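## Task

Take exactly two steel bushings off the turntable and place them in the crate; every other bushing must remain on the turntable. It fails if the crate is tilted or has left its corner guides at the end. The bushings must stay put on their own, not just because the robot holds them, and nothing the robot is touching at the end may sink more than about a fingernail's width once released.

## Robot and tools

ROBOT. Two six-joint arms, left_arm and right_arm, each ending in a two-pad parallel gripper. Joint order for every arm, in rows and in result lists: waist, shoulder, elbow, forearm roll, wrist pitch, wrist roll. Stated ranges (rad): waist -3.491 to 3.491, shoulder -3.140 to 3.140, elbow -1.187 to 4.328, forearm roll -3.316 to 3.316, wrist pitch -3.140 to 3.140, wrist roll -3.927 to 3.927; the true ends may differ by up to 0.010 rad. Load limits: 152 N m for waist, shoulder, elbow; 38 N m for the three wrist joints, including held weight.

FRAME. One world frame for both arms: origin on the table top midway between the arms, +z up, +x out over the table, left_arm on the +y side. The names left/right are not image sides. Results give each gripper's end_effector_position (metres) and end_effector_quat_wxyz; printed positions can be a little off, more when reaching far. The reported point lies between the pads; fingertips extend 17.5 mm further along the gripper's +z. Pads open and close along gripper x. A flat block projects about 9 cm toward gripper -y from the wrist-roll axis and rotates with it; keep it clear of objects. Turning only the wrist roll swings the pad midpoint around a 25 mm circle.

THE 18-NUMBER ROW. Both tools that move the robot take rows of 18 numbers, each in [-1, 1], always covering both arms: left_arm's six joint values, then its gripper position, force_limit, speed, then the same nine for right_arm. Joint values are scaled offsets, not absolute angles: 1.0 equals 1.983 rad for waist and shoulder, 2.38 rad for elbow, 2.975 rad for the three wrist joints. Gripper position is absolute: +1 is 50 mm open, around -0.65 the pads meet, -1 means close until stopped. force_limit maps -1/0/+1 to about 20/102/185 N per pad (actual force may run ~17 % above). speed maps -1/0/+1 to 20/85/150 mm/s of gap change. To leave a gripper unchanged, repeat its previous three numbers; a 0 is a real command.

execute_actions(actions): a list of actions; each action is a list of up to 15 rows, one row per 1/30 s step, and a short action repeats its final row until 15 steps pass. Joint offsets in every row are measured from the angles at the start of that action (for the first action, from the last reported angles), not from the previous row. An empty list just returns state and images. Any action that would push a joint more than 0.010 rad beyond its range is rejected for both arms; a malformed action, or a first action that fails this check, rejects the whole call. Joints asked past their true end stop there, possibly reported as "joint sent to its limit". The drive caps target speed (2.62 rad/s waist/shoulder, 3.14 elbow, 3.93 wrist joints, 0.5 s ramp), keeps targets within a lead of the measured angle, and scales steps that would shift the gripper over 70 mm; large changes need several actions, and unfinished motion should be re-commanded.

move(target, speed, blocking): target is one 18-number row; its joint offsets are relative to the "Joint positions" in the latest result showing them. All joints follow synchronized paths (curved hand motion), lasting 0.5 to 10 s; speed is the peak rad/s of the joint with the longest way to go, 0.01 to 2, default 0.5. Paths ignore obstacles and the other arm. Gripper numbers are applied at the start. The result adds a "move:" line: ending (done, off_target, moving, held, fault), limits=held or limits=none, and each arm's worst joint. blocking=false returns after 0.5 s while motion continues; then use wait or stop before sending more motion.

wait(seconds): 0 to 10, holds last commands and returns early if a running move ends. stop(): brakes a running move; fingers keep moving. zoom_image(camera, region): enlarged crop of cam_head_left, cam_head_right (504x504), cam_left_wrist or cam_right_wrist (616x616, fisheye); region [x0, y0, x1, y1] in pixels from top-left, at most 504 wide and tall. finished_scene(scene): ends the current scene by number, irreversibly, and reports success; the goal must already be achieved stably.

RESULTS. Joint positions, velocities and targets are per arm in joint order (rad, rad/s). Step readings may mark HELD steps. "joint command not followed" means a clearance check altered joint targets. Flange force is the estimated outside force plus held weight, noisy, noisiest during acceleration. object_status: 0 moving, 1 stopped while opening, 2 stopped while closing (a grasp), 3 reached the requested opening or pads met (usually nothing held). Opening ≈ (250 - position_measured) x 0.202 mm. Changing position by 0.01 or more is needed for new force or speed to apply. A lost grip recloses automatically except after gripping at force_limit -1. Camera calibration lines give K and T_world_to_cam; small errors exist.

CAUTIONS. Contact torque at a load limit, or 150 N external force, stops that arm for 10 s. Arms are stiff: aim only slightly past contact and touch slowly. Never let the arms collide or press each other. Motor heat builds while holding loads; an over-temperature stop brakes the arm. Brief disturbances may pull held parts or nudge loose ones. Avoid drops, slams, hard pushes, knocking anything off the table, and disturbing the crate. Release parts so they rest freely before finishing.

Each tool is called after "Call:" as name(argument=value, ...) on one line, values as JSON.

## Session

Call:
execute_actions(actions=[])

Scene clock: 0.00 s.
left_arm: end_effector_position=(+0.3327, +0.6973, +0.1400) position_measured=3 object_status=3 end_effector_quat_wxyz=(+0.002, +0.874, -0.485, +0.024) | right_arm: end_effector_position=(+0.5376, +0.3687, +0.3548) position_measured=3 object_status=3 end_effector_quat_wxyz=(+0.070, +0.077, +0.857, +0.505)
Joint names: [waist, shoulder, elbow, forearm roll, wrist pitch, wrist roll]
Joint positions: left_arm=[ 1.263  0.062 -0.253  0.05  -1.264  2.532] | right_arm=[ 1.166  0.406  0.492 -0.522 -0.687  0.651]
Joint velocities: left_arm=[ 0.    -0.    -0.001 -0.    -0.    -0.   ] | right_arm=[-0.    -0.002 -0.001 -0.     0.     0.   ]
Flange force (N, the push that the arm receives, along the gripper's own x y z axes): no reading
Joint targets: left_arm=[1.263 0.062 -0.253 0.050 -1.264 2.532] | right_arm=[1.166 0.406 0.492 -0.522 -0.687 0.651]
camera_calibration (this result's frames):
cam_left_wrist: T_world_to_cam=[[0.515505, -0.853883, 0.071688, 0.403381], [-0.833768, -0.480536, 0.271874, 0.579403], [-0.1977, -0.199923, -0.959659, 0.491388], [0, 0, 0, 1]] pos_world=[0.37229, 0.721104, 0.285123]
cam_right_wrist: T_world_to_cam=[[-0.975551, 0.219771, -0.00113419, 0.442593], [0.0514442, 0.233369, 0.971026, -0.452059], [0.213668, 0.947227, -0.238969, -0.227009], [0, 0, 0, 1]] pos_world=[0.503533, 0.223256, 0.385215]

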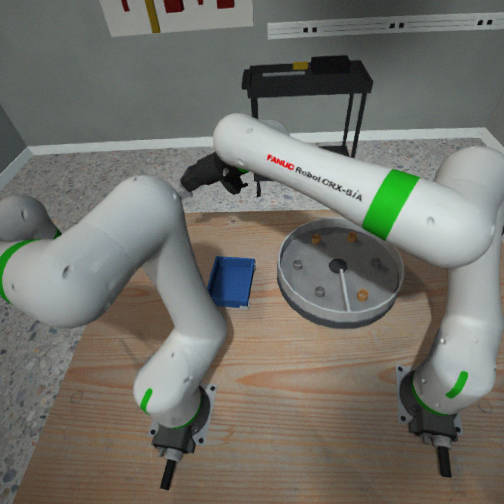

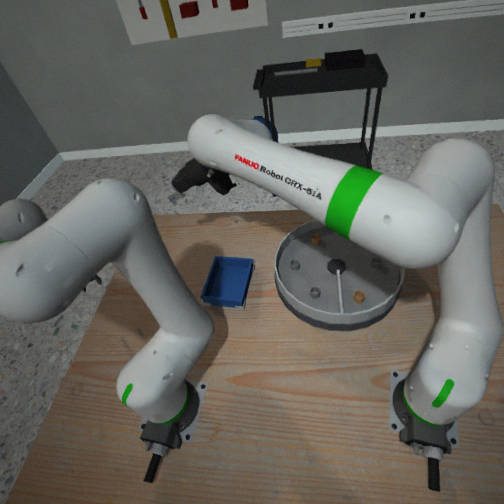

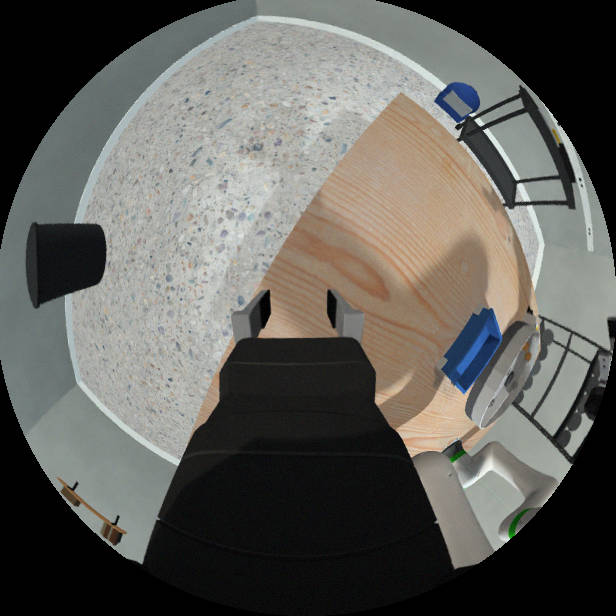

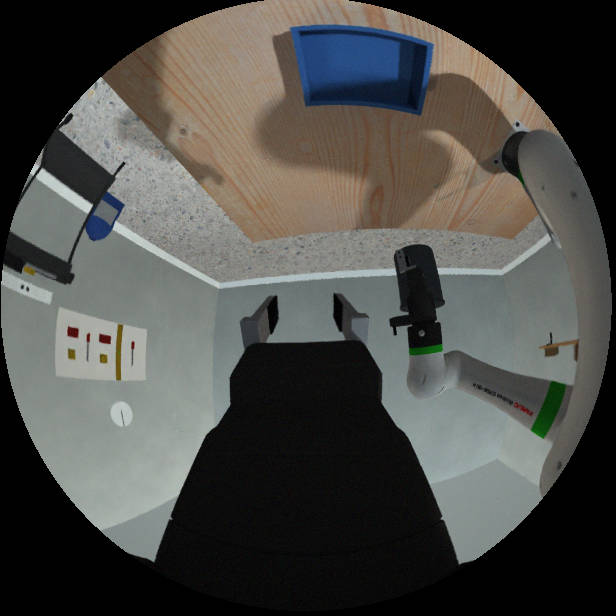

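Call:
zoom_image(camera="cam_head_left", region=[200, 200, 420, 340])

Call:
zoom_image(camera="cam_head_right", region=[190, 200, 410, 340])

Region (200, 200, 420, 340) of cam_head_left's 504x504 image, scaled by 2.291, with more detail than that image has; it fills the top 321 rows of this view, and the rest is white.

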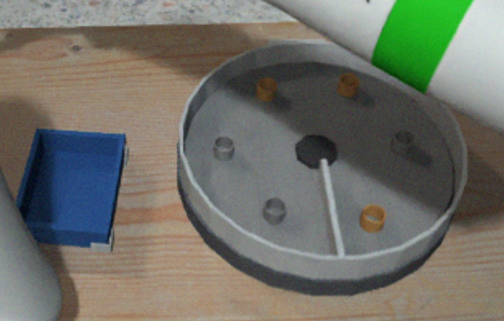

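Region (190, 200, 410, 340) of cam_head_right's 504x504 image, scaled by 2.291, with more detail than that image has; it fills the top 321 rows of this view, and the rest is white.

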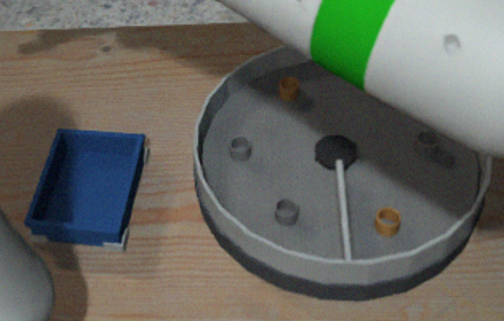

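Call:
move(target=[-0.8847,0.0963,0.1597,-0.0168,-0.0608,-0.6489,-0.19,0,0, -0.7413,-0.2047,0.1714,0,0,0,1,0,0], speed=1.0)

Scene clock: 60.07 s.
left_arm: end_effector_position=(+0.3400, -0.0600, +0.1999) position_measured=181 object_status=3 end_effector_quat_wxyz=(-0.000, +0.707, +0.707, -0.000) | right_arm: end_effector_position=(+0.5894, -0.6392, +0.9556) position_measured=3 object_status=3 end_effector_quat_wxyz=(+0.681, +0.393, +0.462, +0.411)
Joint names: [waist, shoulder, elbow, forearm roll, wrist pitch, wrist roll]
Joint positions: left_arm=[-0.492  0.253  0.127  0.    -1.445  0.602] | right_arm=[-0.304 -0.     0.9   -0.522 -0.687  0.651]
Joint velocities: left_arm=[-0.    -0.    -0.001  0.    -0.    -0.001] | right_arm=[-0.001 -0.002  0.002  0.     0.     0.   ]
Flange force (N, the push that the arm receives, along the gripper's own x y z axes): left_arm=[-5.3 -1.4 -2.6] | right_arm=[7.9 -11.0 -13.6]
Joint targets: left_arm=[-0.492 0.253 0.127 0.000 -1.445 0.602] | right_arm=[-0.304 -0.000 0.900 -0.522 -0.687 0.651]
move: done; limits=none; left_arm: farthest joint: the waist, 0.000 radians from its target (1.754 radians at the start); right_arm: farthest joint: the waist, 0.000 radians from its target (1.470 radians at the start)
camera_calibration (this result's frames):
cam_left_wrist: T_world_to_cam=[[0.0145986, 0.9995, 0.0280303, 0.0388744], [0.956209, -0.0221509, 0.291847, -0.379763], [0.292322, 0.0225423, -0.956054, 0.244917], [0, 0, 0, 1]] pos_world=[0.290971, -0.052788, 0.343897]
cam_right_wrist: T_world_to_cam=[[0.222372, 0.937683, -0.267022, 0.722225], [-0.444647, 0.341277, 0.828142, -0.304943], [0.867663, -0.0654248, 0.492829, -0.871874], [0, 0, 0, 1]] pos_world=[0.460298, -0.630191, 0.875071]

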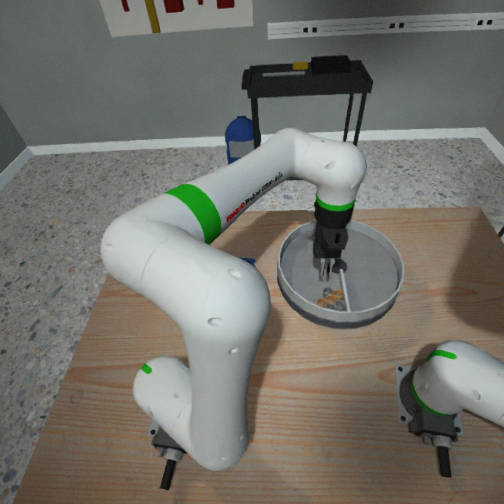

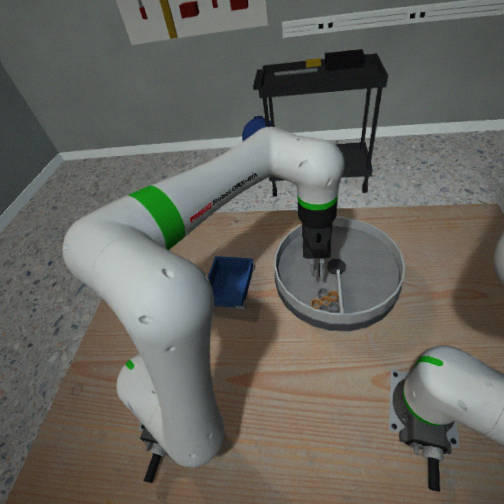

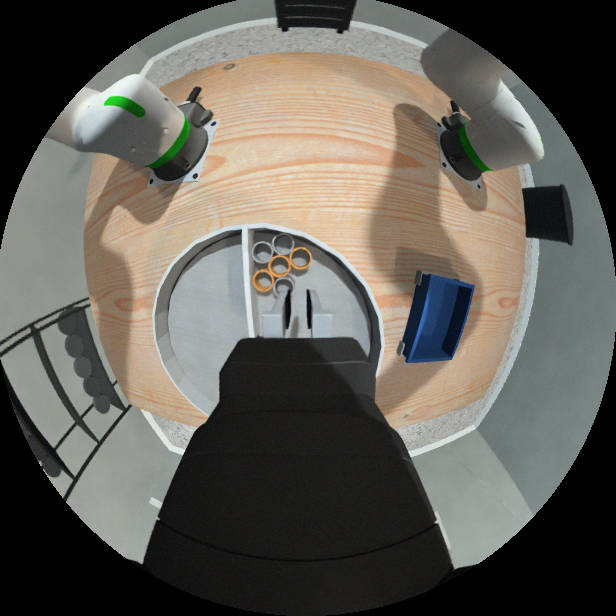

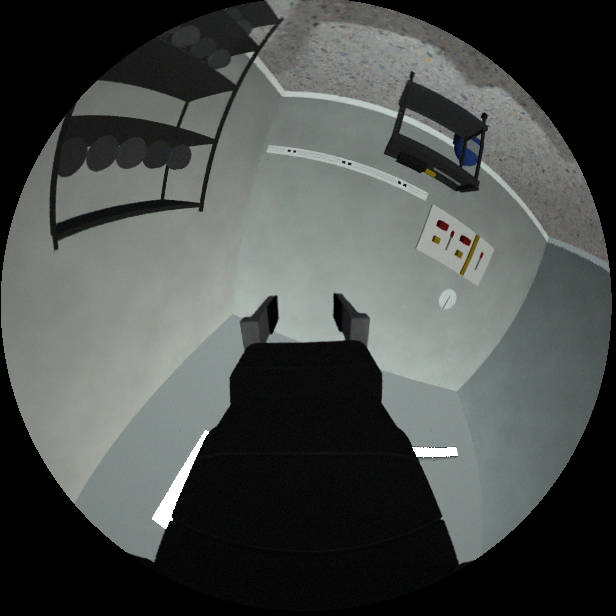

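Call:
zoom_image(camera="cam_left_wrist", region=[225, 215, 345, 335])

Region (225, 215, 345, 335) of cam_left_wrist's 616x616 image, scaled by 4.200, with more detail than that image has.

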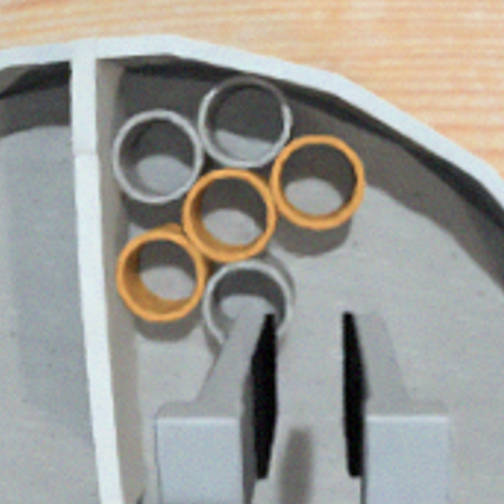

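Call:
move(target=[-0.05099,0.0080,-0.07177,0,0.06282,0.15719,0.086,0,0, 0,0,0,0,0,0,1,0,0], speed=0.5)

Scene clock: 137.73 s.
left_arm: end_effector_position=(+0.2903, -0.0963, +0.1200) position_measured=140 object_status=3 end_effector_quat_wxyz=(-0.000, +0.566, +0.824, -0.000) | right_arm: end_effector_position=(+0.5894, -0.6392, +0.9556) position_measured=3 object_status=3 end_effector_quat_wxyz=(+0.681, +0.393, +0.462, +0.411)
Joint names: [waist, shoulder, elbow, forearm roll, wrist pitch, wrist roll]
Joint positions: left_arm=[-0.593  0.269 -0.044  0.    -1.258  1.069] | right_arm=[-0.304 -0.     0.9   -0.522 -0.687  0.651]
Joint velocities: left_arm=[-0.     0.    -0.001  0.     0.     0.   ] | right_arm=[0.    0.002 0.    0.001 0.    0.001]
Flange force (N, the push that the arm receives, along the gripper's own x y z axes): left_arm=[-3.7 -4.0 -2.0] | right_arm=[12.0 -14.2 -17.1]
Joint targets: left_arm=[-0.593 0.269 -0.044 0.000 -1.258 1.069] | right_arm=[-0.304 -0.000 0.900 -0.522 -0.687 0.651]
move: done; limits=none; left_arm: farthest joint: the waist, 0.000 radians from its target (0.101 radians at the start); right_arm: farthest joint: the waist, 0.000 radians from its target (0.000 radians at the start)
camera_calibration (this result's frames):
cam_left_wrist: T_world_to_cam=[[-0.344574, 0.938341, 0.0280135, 0.1765], [0.900578, 0.321988, 0.292032, -0.260434], [0.265006, 0.125855, -0.955998, 0.201726], [0, 0, 0, 1]] pos_world=[0.2419, -0.107149, 0.26396]
cam_right_wrist: T_world_to_cam=[[0.222349, 0.937693, -0.267006, 0.722226], [-0.44468, 0.341254, 0.828134, -0.30497], [0.867652, -0.0654024, 0.492851, -0.871858], [0, 0, 0, 1]] pos_world=[0.460269, -0.630176, 0.875092]

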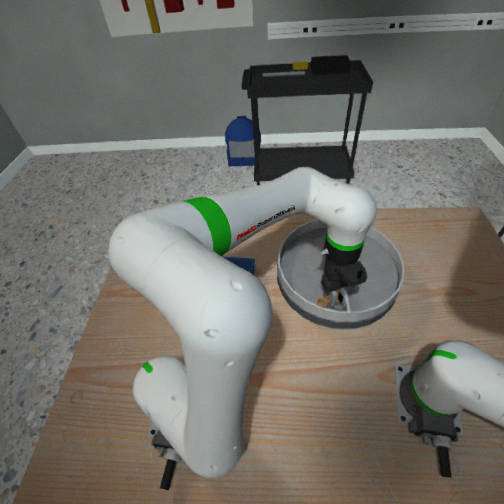

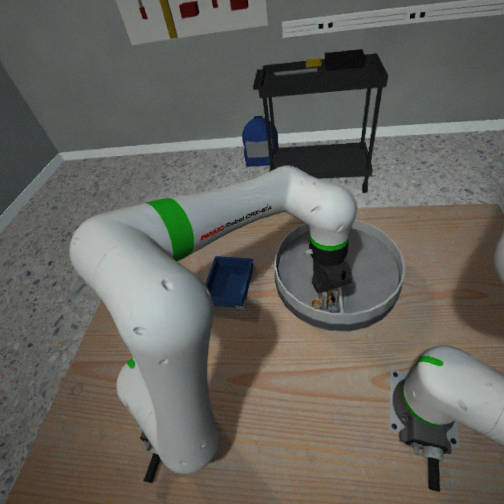

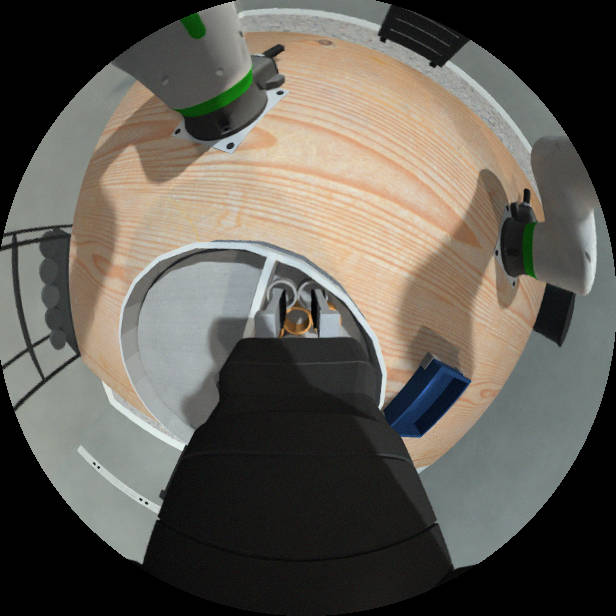

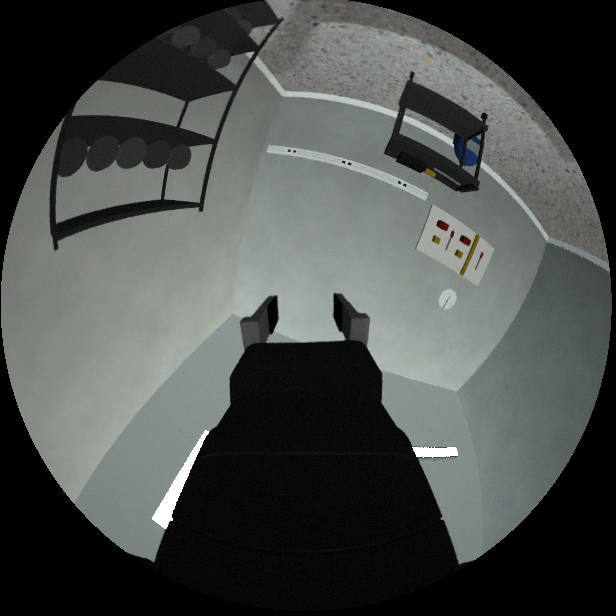

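Call:
zoom_image(camera="cam_left_wrist", region=[250, 255, 350, 345])

Region (250, 255, 350, 345) of cam_left_wrist's 616x616 image, scaled by 5.040, with more detail than that image has; it fills the top 454 rows of this view, and the rest is white.

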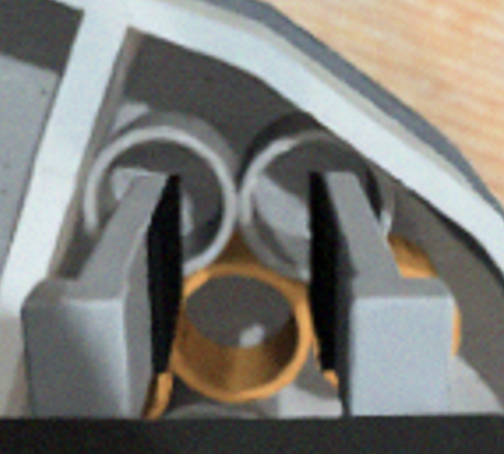

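Call:
move(target=[-0.00061,0.0109,-0.01221,0,0.01703,0.0004,0.086,0,0, 0,0,0,0,0,0,1,0,0], speed=0.1)

Scene clock: 163.70 s.
left_arm: end_effector_position=(+0.2907, -0.0975, +0.0970) position_measured=140 object_status=3 end_effector_quat_wxyz=(-0.000, +0.566, +0.824, -0.000) | right_arm: end_effector_position=(+0.5894, -0.6392, +0.9556) position_measured=3 object_status=3 end_effector_quat_wxyz=(+0.681, +0.393, +0.462, +0.411)
Joint names: [waist, shoulder, elbow, forearm roll, wrist pitch, wrist roll]
Joint positions: left_arm=[-0.594  0.291 -0.073  0.    -1.208  1.071] | right_arm=[-0.304 -0.     0.9   -0.522 -0.687  0.651]
Joint velocities: left_arm=[-0.     0.    -0.001  0.001 -0.001  0.   ] | right_arm=[-0.    -0.     0.    -0.     0.    -0.001]
Flange force (N, the push that the arm receives, along the gripper's own x y z axes): left_arm=[-5.0 -4.4 -2.3] | right_arm=[12.2 -9.1 -12.1]
Joint targets: left_arm=[-0.594 0.291 -0.073 0.000 -1.208 1.071] | right_arm=[-0.304 -0.000 0.900 -0.522 -0.687 0.651]
move: done; limits=none; left_arm: farthest joint: the waist, 0.000 radians from its target (0.001 radians at the start); right_arm: farthest joint: the waist, 0.000 radians from its target (0.000 radians at the start)
camera_calibration (this result's frames):
cam_left_wrist: T_world_to_cam=[[-0.344553, 0.938349, 0.0280123, 0.17843], [0.900578, 0.321965, 0.292058, -0.253753], [0.265033, 0.125857, -0.95599, 0.179766], [0, 0, 0, 1]] pos_world=[0.242359, -0.108355, 0.240966]
cam_right_wrist: T_world_to_cam=[[0.222372, 0.937683, -0.267022, 0.722225], [-0.444647, 0.341277, 0.828142, -0.304943], [0.867663, -0.0654249, 0.492829, -0.871874], [0, 0, 0, 1]] pos_world=[0.460299, -0.630191, 0.875071]

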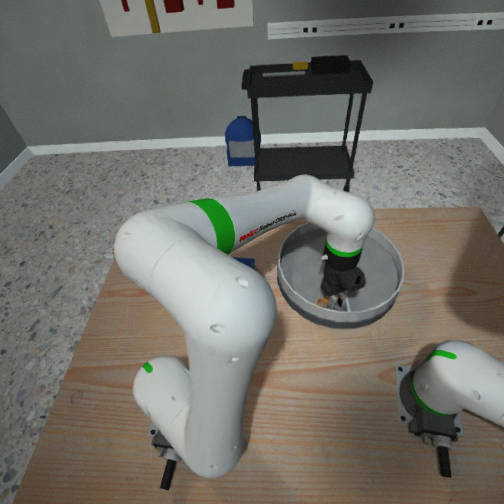

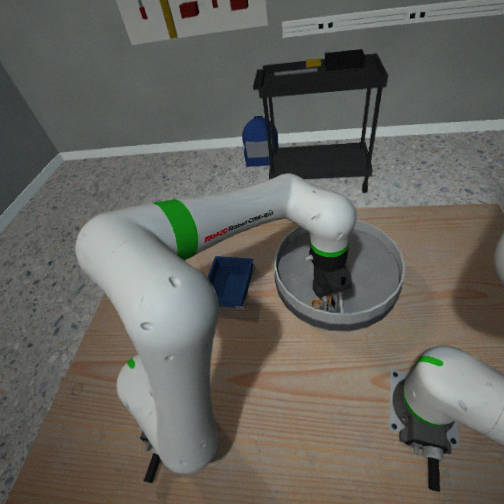

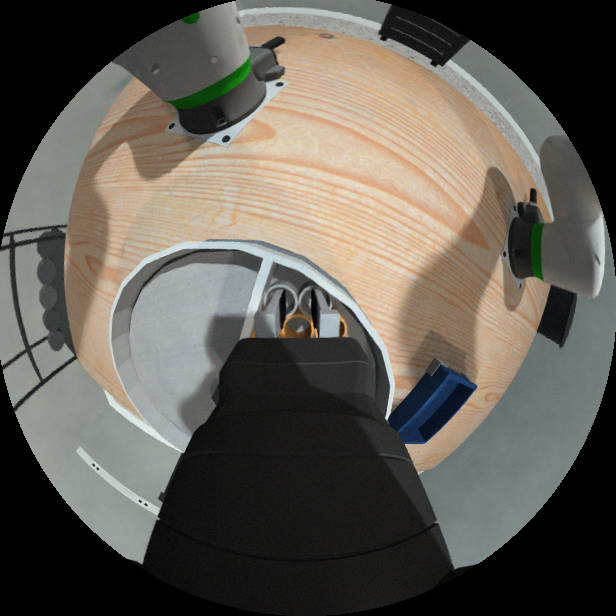

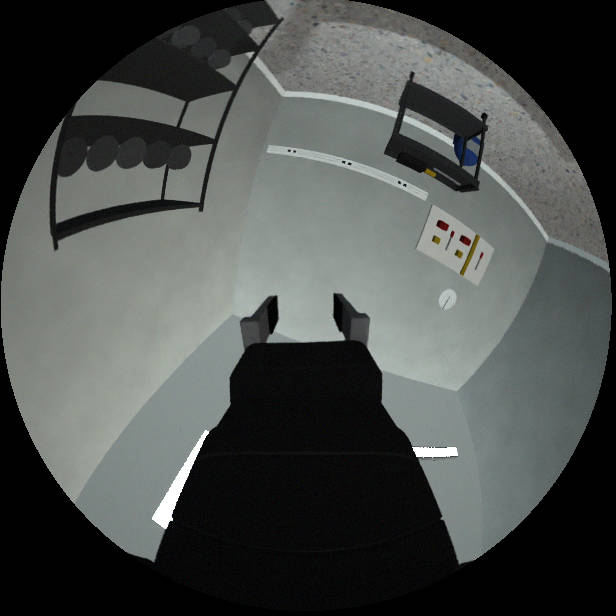

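Call:
zoom_image(camera="cam_left_wrist", region=[258, 270, 342, 340])

Region (258, 270, 342, 340) of cam_left_wrist's 616x616 image, scaled by 6.000, with more detail than that image has.

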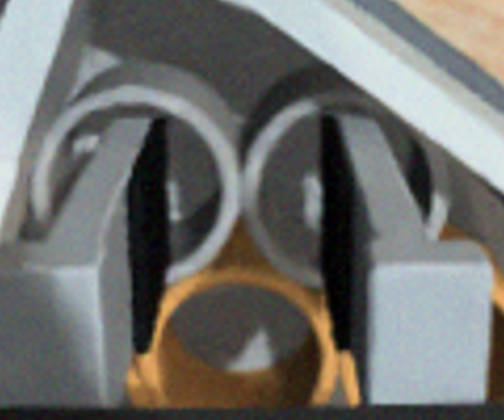

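Call:
zoom_image(camera="cam_left_wrist", region=[260, 278, 302, 322])

Call:
zoom_image(camera="cam_left_wrist", region=[296, 278, 338, 322])

Region (260, 278, 302, 322) of cam_left_wrist's 616x616 image, scaled by 11.455, with more detail than that image has; it fills the left 481 columns of this view, and the rest is white.

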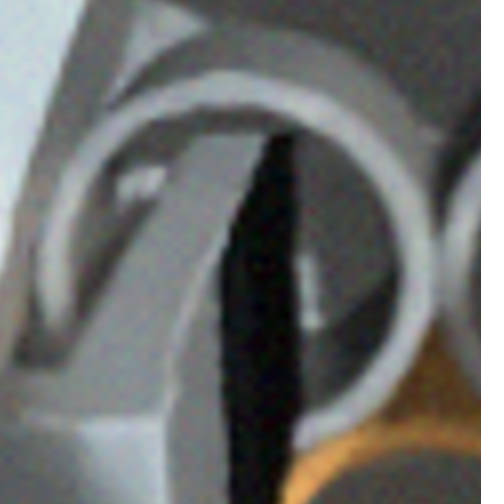

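Region (296, 278, 338, 322) of cam_left_wrist's 616x616 image, scaled by 11.455, with more detail than that image has; it fills the left 481 columns of this view, and the rest is white.

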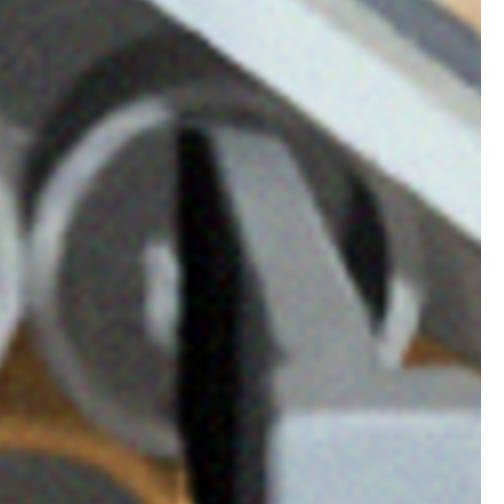

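Call:
execute_actions(actions=[[[0.00005,0.00203,0.00218,0,-0.00039,-0.01516,0.075,0,0, 0,0,0,0,0,0,1,0,0]]])

Call:
zoom_image(camera="cam_left_wrist", region=[260, 278, 302, 322])

Call:
zoom_image(camera="cam_left_wrist", region=[296, 278, 338, 322])

Scene clock: 225.20 s.
left_arm: end_effector_position=(+0.2917, -0.0976, +0.0970) position_measured=141 object_status=3 end_effector_quat_wxyz=(-0.000, +0.585, +0.811, -0.000) | right_arm: end_effector_position=(+0.5894, -0.6392, +0.9556) position_measured=3 object_status=3 end_effector_quat_wxyz=(+0.681, +0.393, +0.462, +0.411)
Joint names: [waist, shoulder, elbow, forearm roll, wrist pitch, wrist roll]
Joint positions: left_arm=[-0.594  0.295 -0.067  0.    -1.209  1.026] | right_arm=[-0.304 -0.     0.9   -0.522 -0.687  0.651]
Joint velocities: left_arm=[-0.    -0.    -0.001 -0.     0.    -0.   ] | right_arm=[ 0.    -0.002  0.     0.     0.     0.   ]
Flange force (N, the push that the arm receives, along the gripper's own x y z axes): left_arm=[-4.9 -4.1 -2.5] | right_arm=[14.1 -15.0 -17.8]
Joint targets: left_arm=[-0.594 0.295 -0.067 0.000 -1.209 1.026] | right_arm=[-0.304 -0.000 0.900 -0.522 -0.687 0.651]
Step readings (joint positions):
0: left_arm=[-0.594 0.291 -0.073 0.000 -1.208 1.071] | right_arm=[-0.304 -0.000 0.900 -0.522 -0.687 0.651]
1: left_arm=[-0.594 0.291 -0.073 0.000 -1.208 1.071] | right_arm=[-0.304 -0.000 0.900 -0.522 -0.687 0.651]
2: left_arm=[-0.594 0.291 -0.072 0.000 -1.208 1.064] | right_arm=[-0.304 -0.000 0.900 -0.522 -0.687 0.651]
4: left_arm=[-0.594 0.294 -0.069 0.000 -1.208 1.036] | right_arm=[-0.304 -0.000 0.900 -0.522 -0.687 0.651]
8: left_arm=[-0.594 0.295 -0.067 0.000 -1.209 1.026] | right_arm=[-0.304 -0.000 0.900 -0.522 -0.687 0.651]
15: Joint positions above
camera_calibration (this result's frames):
cam_left_wrist: T_world_to_cam=[[-0.301904, 0.952927, 0.027989, 0.167823], [0.91418, 0.281051, 0.292038, -0.262544], [0.270425, 0.113755, -0.955997, 0.176766], [0, 0, 0, 1]] pos_world=[0.242877, -0.106243, 0.240964]
cam_right_wrist: T_world_to_cam=[[0.222349, 0.937693, -0.267006, 0.722226], [-0.44468, 0.341254, 0.828134, -0.30497], [0.867652, -0.0654023, 0.492851, -0.871858], [0, 0, 0, 1]] pos_world=[0.460269, -0.630176, 0.875092]

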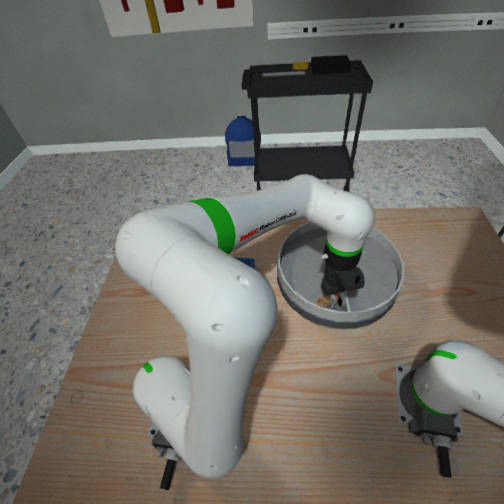

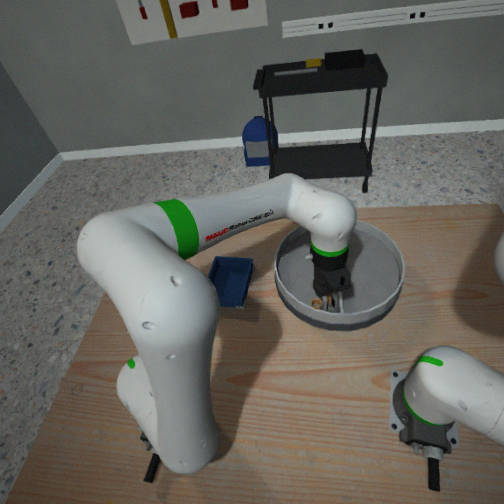

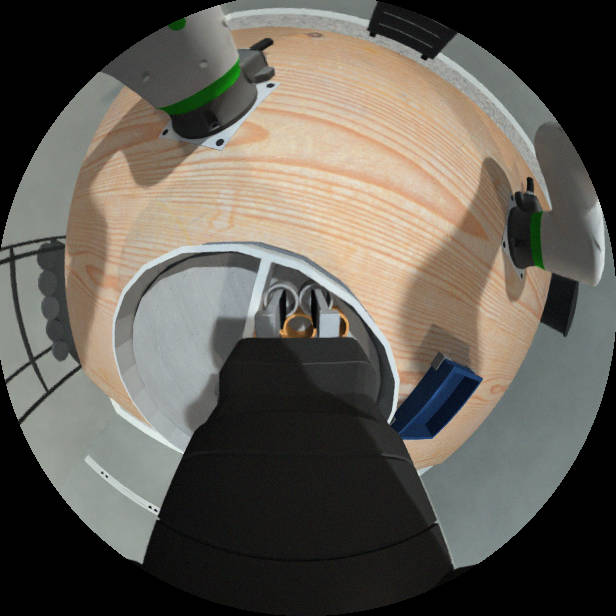

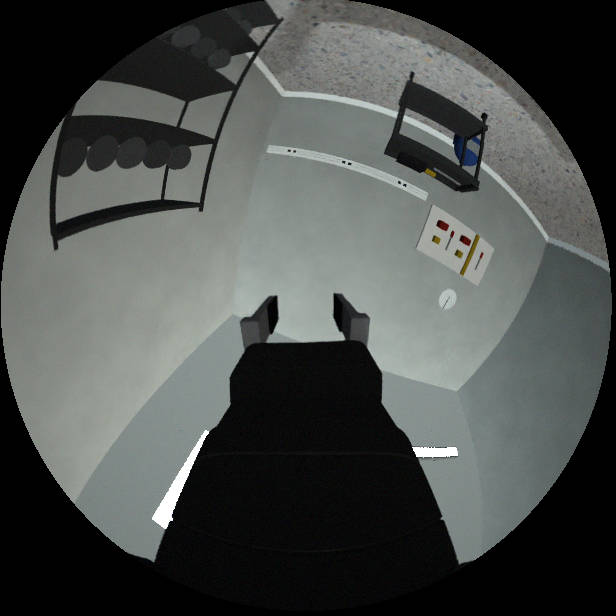

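Region (260, 278, 302, 322) of cam_left_wrist's 616x616 image, scaled by 11.455, with more detail than that image has; it fills the left 481 columns of this view, and the rest is white.

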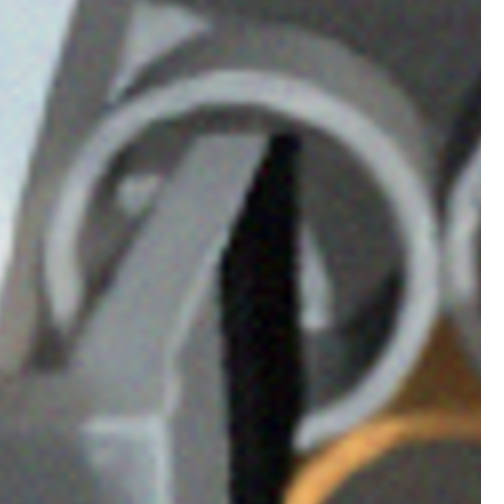

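Region (296, 278, 338, 322) of cam_left_wrist's 616x616 image, scaled by 11.455, with more detail than that image has; it fills the left 481 columns of this view, and the rest is white.

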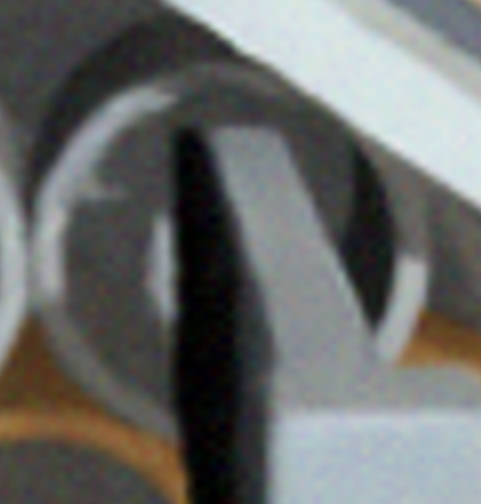

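Call:
execute_actions(actions=[[[0,0.00109,-0.00143,0,0.00188,0,0.075,0,0, 0,0,0,0,0,0,1,0,0]]])

Call:
execute_actions(actions=[[[0,0.00031,-0.0004,0,0.00053,0,0.075,0,0, 0,0,0,0,0,0,1,0,0]]])

Scene clock: 244.77 s.
left_arm: end_effector_position=(+0.2917, -0.0975, +0.0945) position_measured=141 object_status=3 end_effector_quat_wxyz=(-0.000, +0.585, +0.811, +0.000) | right_arm: end_effector_position=(+0.5894, -0.6392, +0.9556) position_measured=3 object_status=3 end_effector_quat_wxyz=(+0.681, +0.393, +0.462, +0.411)
Joint names: [waist, shoulder, elbow, forearm roll, wrist pitch, wrist roll]
Joint positions: left_arm=[-0.594  0.297 -0.071  0.    -1.203  1.026] | right_arm=[-0.304 -0.     0.9   -0.522 -0.687  0.651]
Joint velocities: left_arm=[ 0.     0.    -0.001 -0.     0.001 -0.   ] | right_arm=[-0.     0.    -0.001  0.    -0.    -0.   ]
Flange force (N, the push that the arm receives, along the gripper's own x y z axes): left_arm=[-4.6 -4.0 -2.5] | right_arm=[14.8 -12.1 -14.1]
Joint targets: left_arm=[-0.594 0.297 -0.071 0.000 -1.203 1.026] | right_arm=[-0.304 -0.000 0.900 -0.522 -0.687 0.651]
Step readings (joint positions):
0: left_arm=[-0.594 0.295 -0.067 0.000 -1.209 1.026] | right_arm=[-0.304 -0.000 0.900 -0.522 -0.687 0.651]
1: left_arm=[-0.594 0.295 -0.067 0.000 -1.209 1.026] | right_arm=[-0.304 -0.000 0.900 -0.522 -0.687 0.651]
2: left_arm=[-0.594 0.296 -0.069 0.000 -1.207 1.026] | right_arm=[-0.304 -0.000 0.900 -0.522 -0.687 0.651]
4: left_arm=[-0.594 0.297 -0.070 0.000 -1.204 1.026] | right_arm=[-0.304 -0.000 0.900 -0.522 -0.687 0.651]
8: left_arm=[-0.594 0.297 -0.071 0.000 -1.203 1.026] | right_arm=[-0.304 -0.000 0.900 -0.522 -0.687 0.651]
15: Joint positions above
camera_calibration (this result's frames):
cam_left_wrist: T_world_to_cam=[[-0.301972, 0.952905, 0.0280054, 0.16788], [0.914138, 0.281102, 0.292119, -0.261873], [0.27049, 0.113813, -0.955972, 0.174334], [0, 0, 0, 1]] pos_world=[0.242928, -0.106202, 0.238455]
cam_right_wrist: T_world_to_cam=[[0.222372, 0.937684, -0.267021, 0.722225], [-0.444647, 0.341276, 0.828142, -0.304944], [0.867663, -0.0654253, 0.492829, -0.871875], [0, 0, 0, 1]] pos_world=[0.460299, -0.630191, 0.875071]

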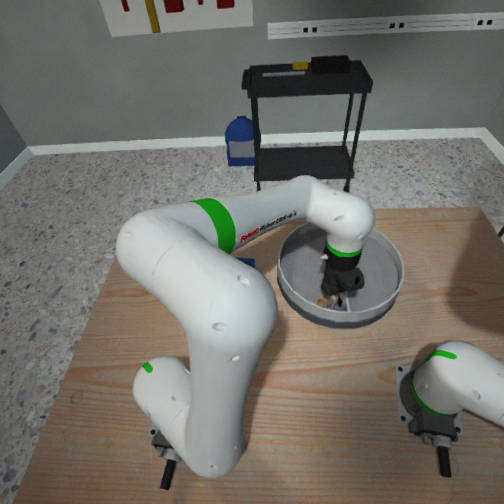

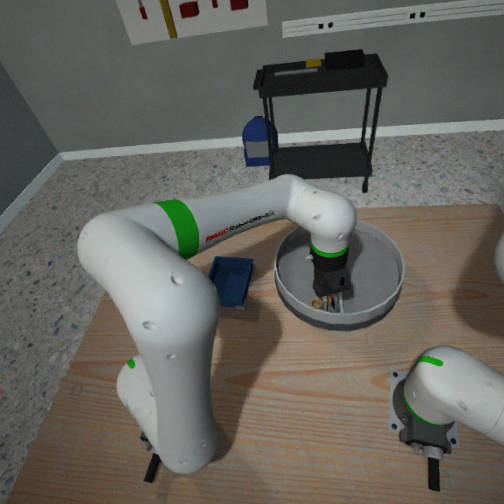

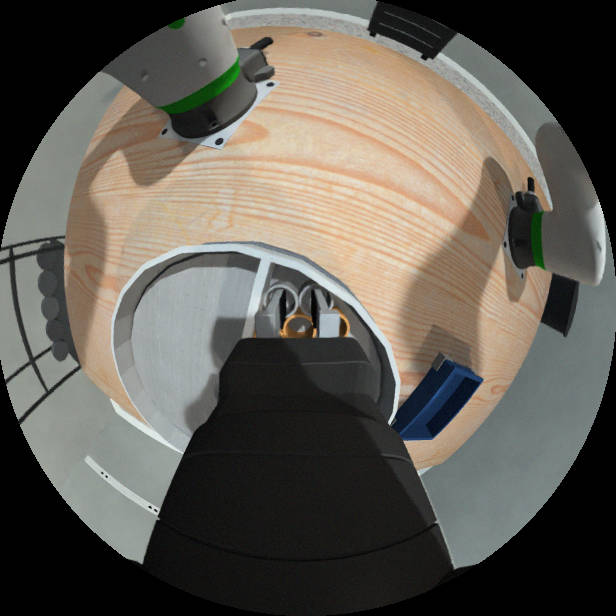

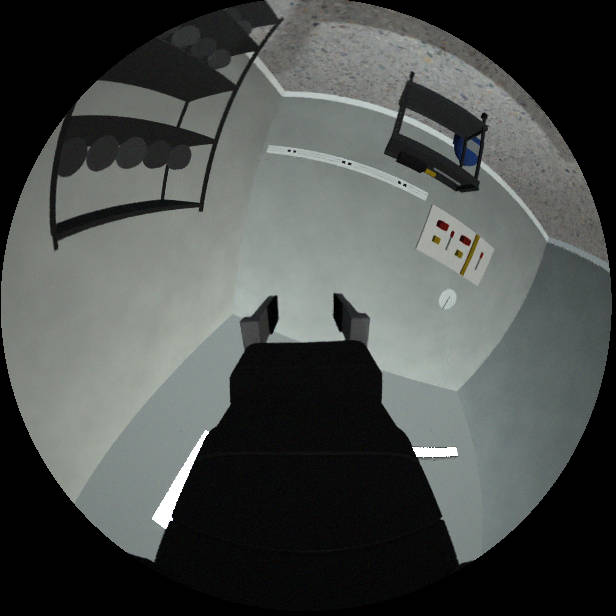

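Scene clock: 245.27 s.
left_arm: end_effector_position=(+0.2917, -0.0975, +0.0938) position_measured=141 object_status=3 end_effector_quat_wxyz=(-0.000, +0.585, +0.811, +0.000) | right_arm: end_effector_position=(+0.5894, -0.6392, +0.9556) position_measured=3 object_status=3 end_effector_quat_wxyz=(+0.681, +0.393, +0.462, +0.411)
Joint names: [waist, shoulder, elbow, forearm roll, wrist pitch, wrist roll]
Joint positions: left_arm=[-0.594  0.298 -0.072  0.    -1.202  1.026] | right_arm=[-0.304 -0.     0.9   -0.522 -0.687  0.651]
Joint velocities: left_arm=[ 0.     0.     0.     0.    -0.001 -0.   ] | right_arm=[ 0.     0.001  0.001 -0.     0.    -0.   ]
Flange force (N, the push that the arm receives, along the gripper's own x y z axes): left_arm=[-5.2 -3.8 -2.3] | right_arm=[6.1 -12.9 -14.1]
Joint targets: left_arm=[-0.594 0.298 -0.072 0.000 -1.202 1.026] | right_arm=[-0.304 -0.000 0.900 -0.522 -0.687 0.651]
Step readings (joint positions):
0: left_arm=[-0.594 0.297 -0.071 0.000 -1.203 1.026] | right_arm=[-0.304 -0.000 0.900 -0.522 -0.687 0.651]
1: left_arm=[-0.594 0.297 -0.071 0.000 -1.203 1.026] | right_arm=[-0.304 -0.000 0.900 -0.522 -0.687 0.651]
2: left_arm=[-0.594 0.297 -0.071 0.000 -1.202 1.026] | right_arm=[-0.304 -0.000 0.900 -0.522 -0.687 0.651]
4: left_arm=[-0.594 0.298 -0.072 0.000 -1.202 1.026] | right_arm=[-0.304 -0.000 0.900 -0.522 -0.687 0.651]
8: left_arm=[-0.594 0.298 -0.072 0.000 -1.202 1.026] | right_arm=[-0.304 -0.000 0.900 -0.522 -0.687 0.651]
15: Joint positions above
camera_calibration (this result's frames):
cam_left_wrist: T_world_to_cam=[[-0.301972, 0.952906, 0.0279965, 0.167902], [0.914136, 0.281104, 0.292125, -0.261668], [0.270497, 0.113806, -0.95597, 0.173659], [0, 0, 0, 1]] pos_world=[0.242928, -0.106202, 0.237752]
cam_right_wrist: T_world_to_cam=[[0.222372, 0.937684, -0.267021, 0.722225], [-0.444647, 0.341276, 0.828142, -0.304944], [0.867663, -0.0654252, 0.492829, -0.871875], [0, 0, 0, 1]] pos_world=[0.460299, -0.630191, 0.875071]

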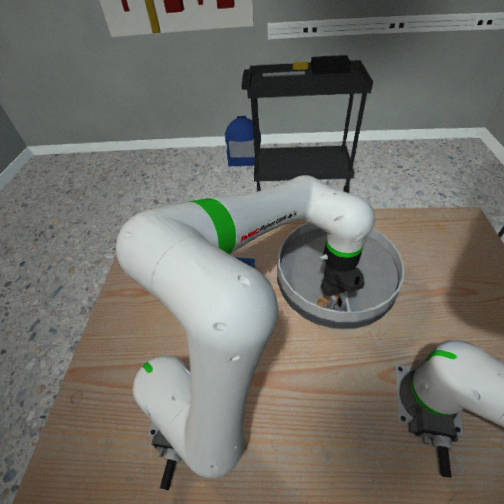

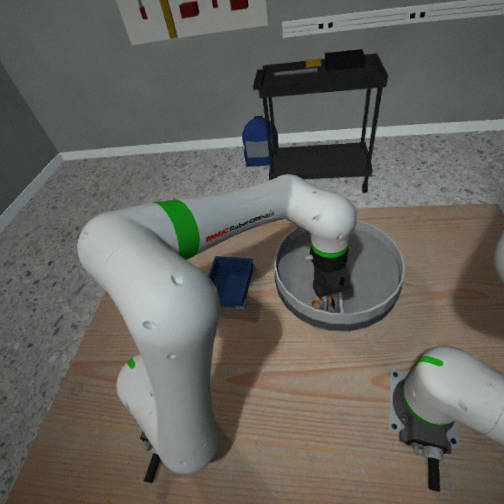

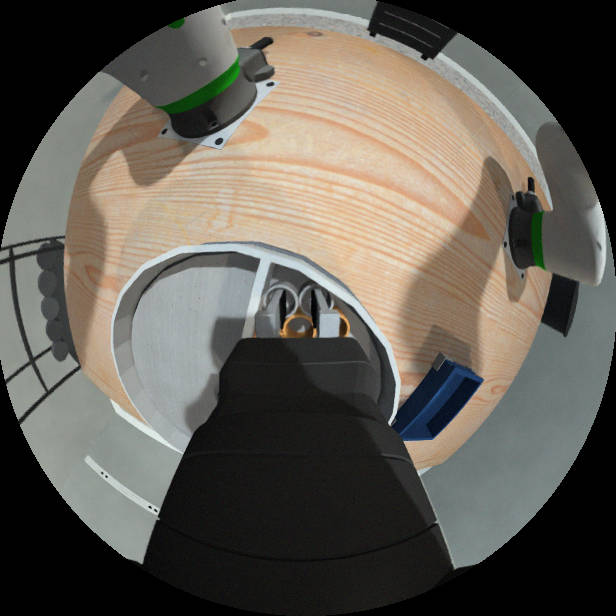

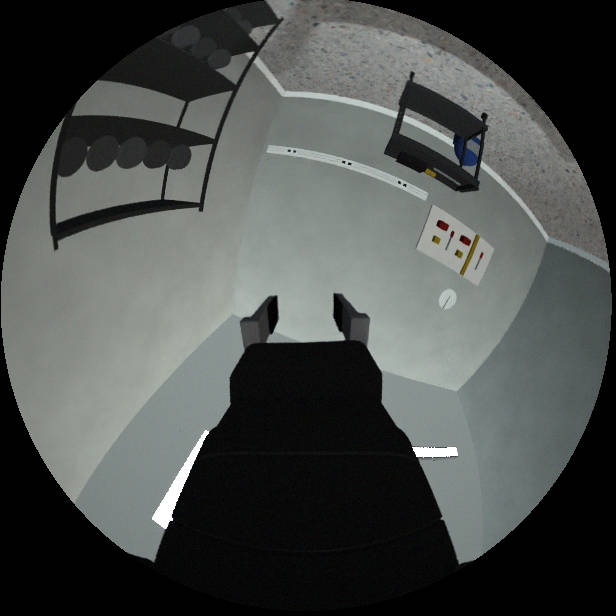

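Check alignment at this close height.

Call:
zoom_image(camera="cam_left_wrist", region=[258, 275, 342, 335])

Region (258, 275, 342, 335) of cam_left_wrist's 616x616 image, scaled by 6.000, with more detail than that image has; it fills the top 360 rows of this view, and the rest is white.

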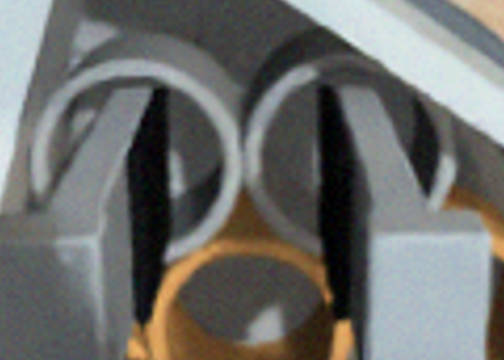

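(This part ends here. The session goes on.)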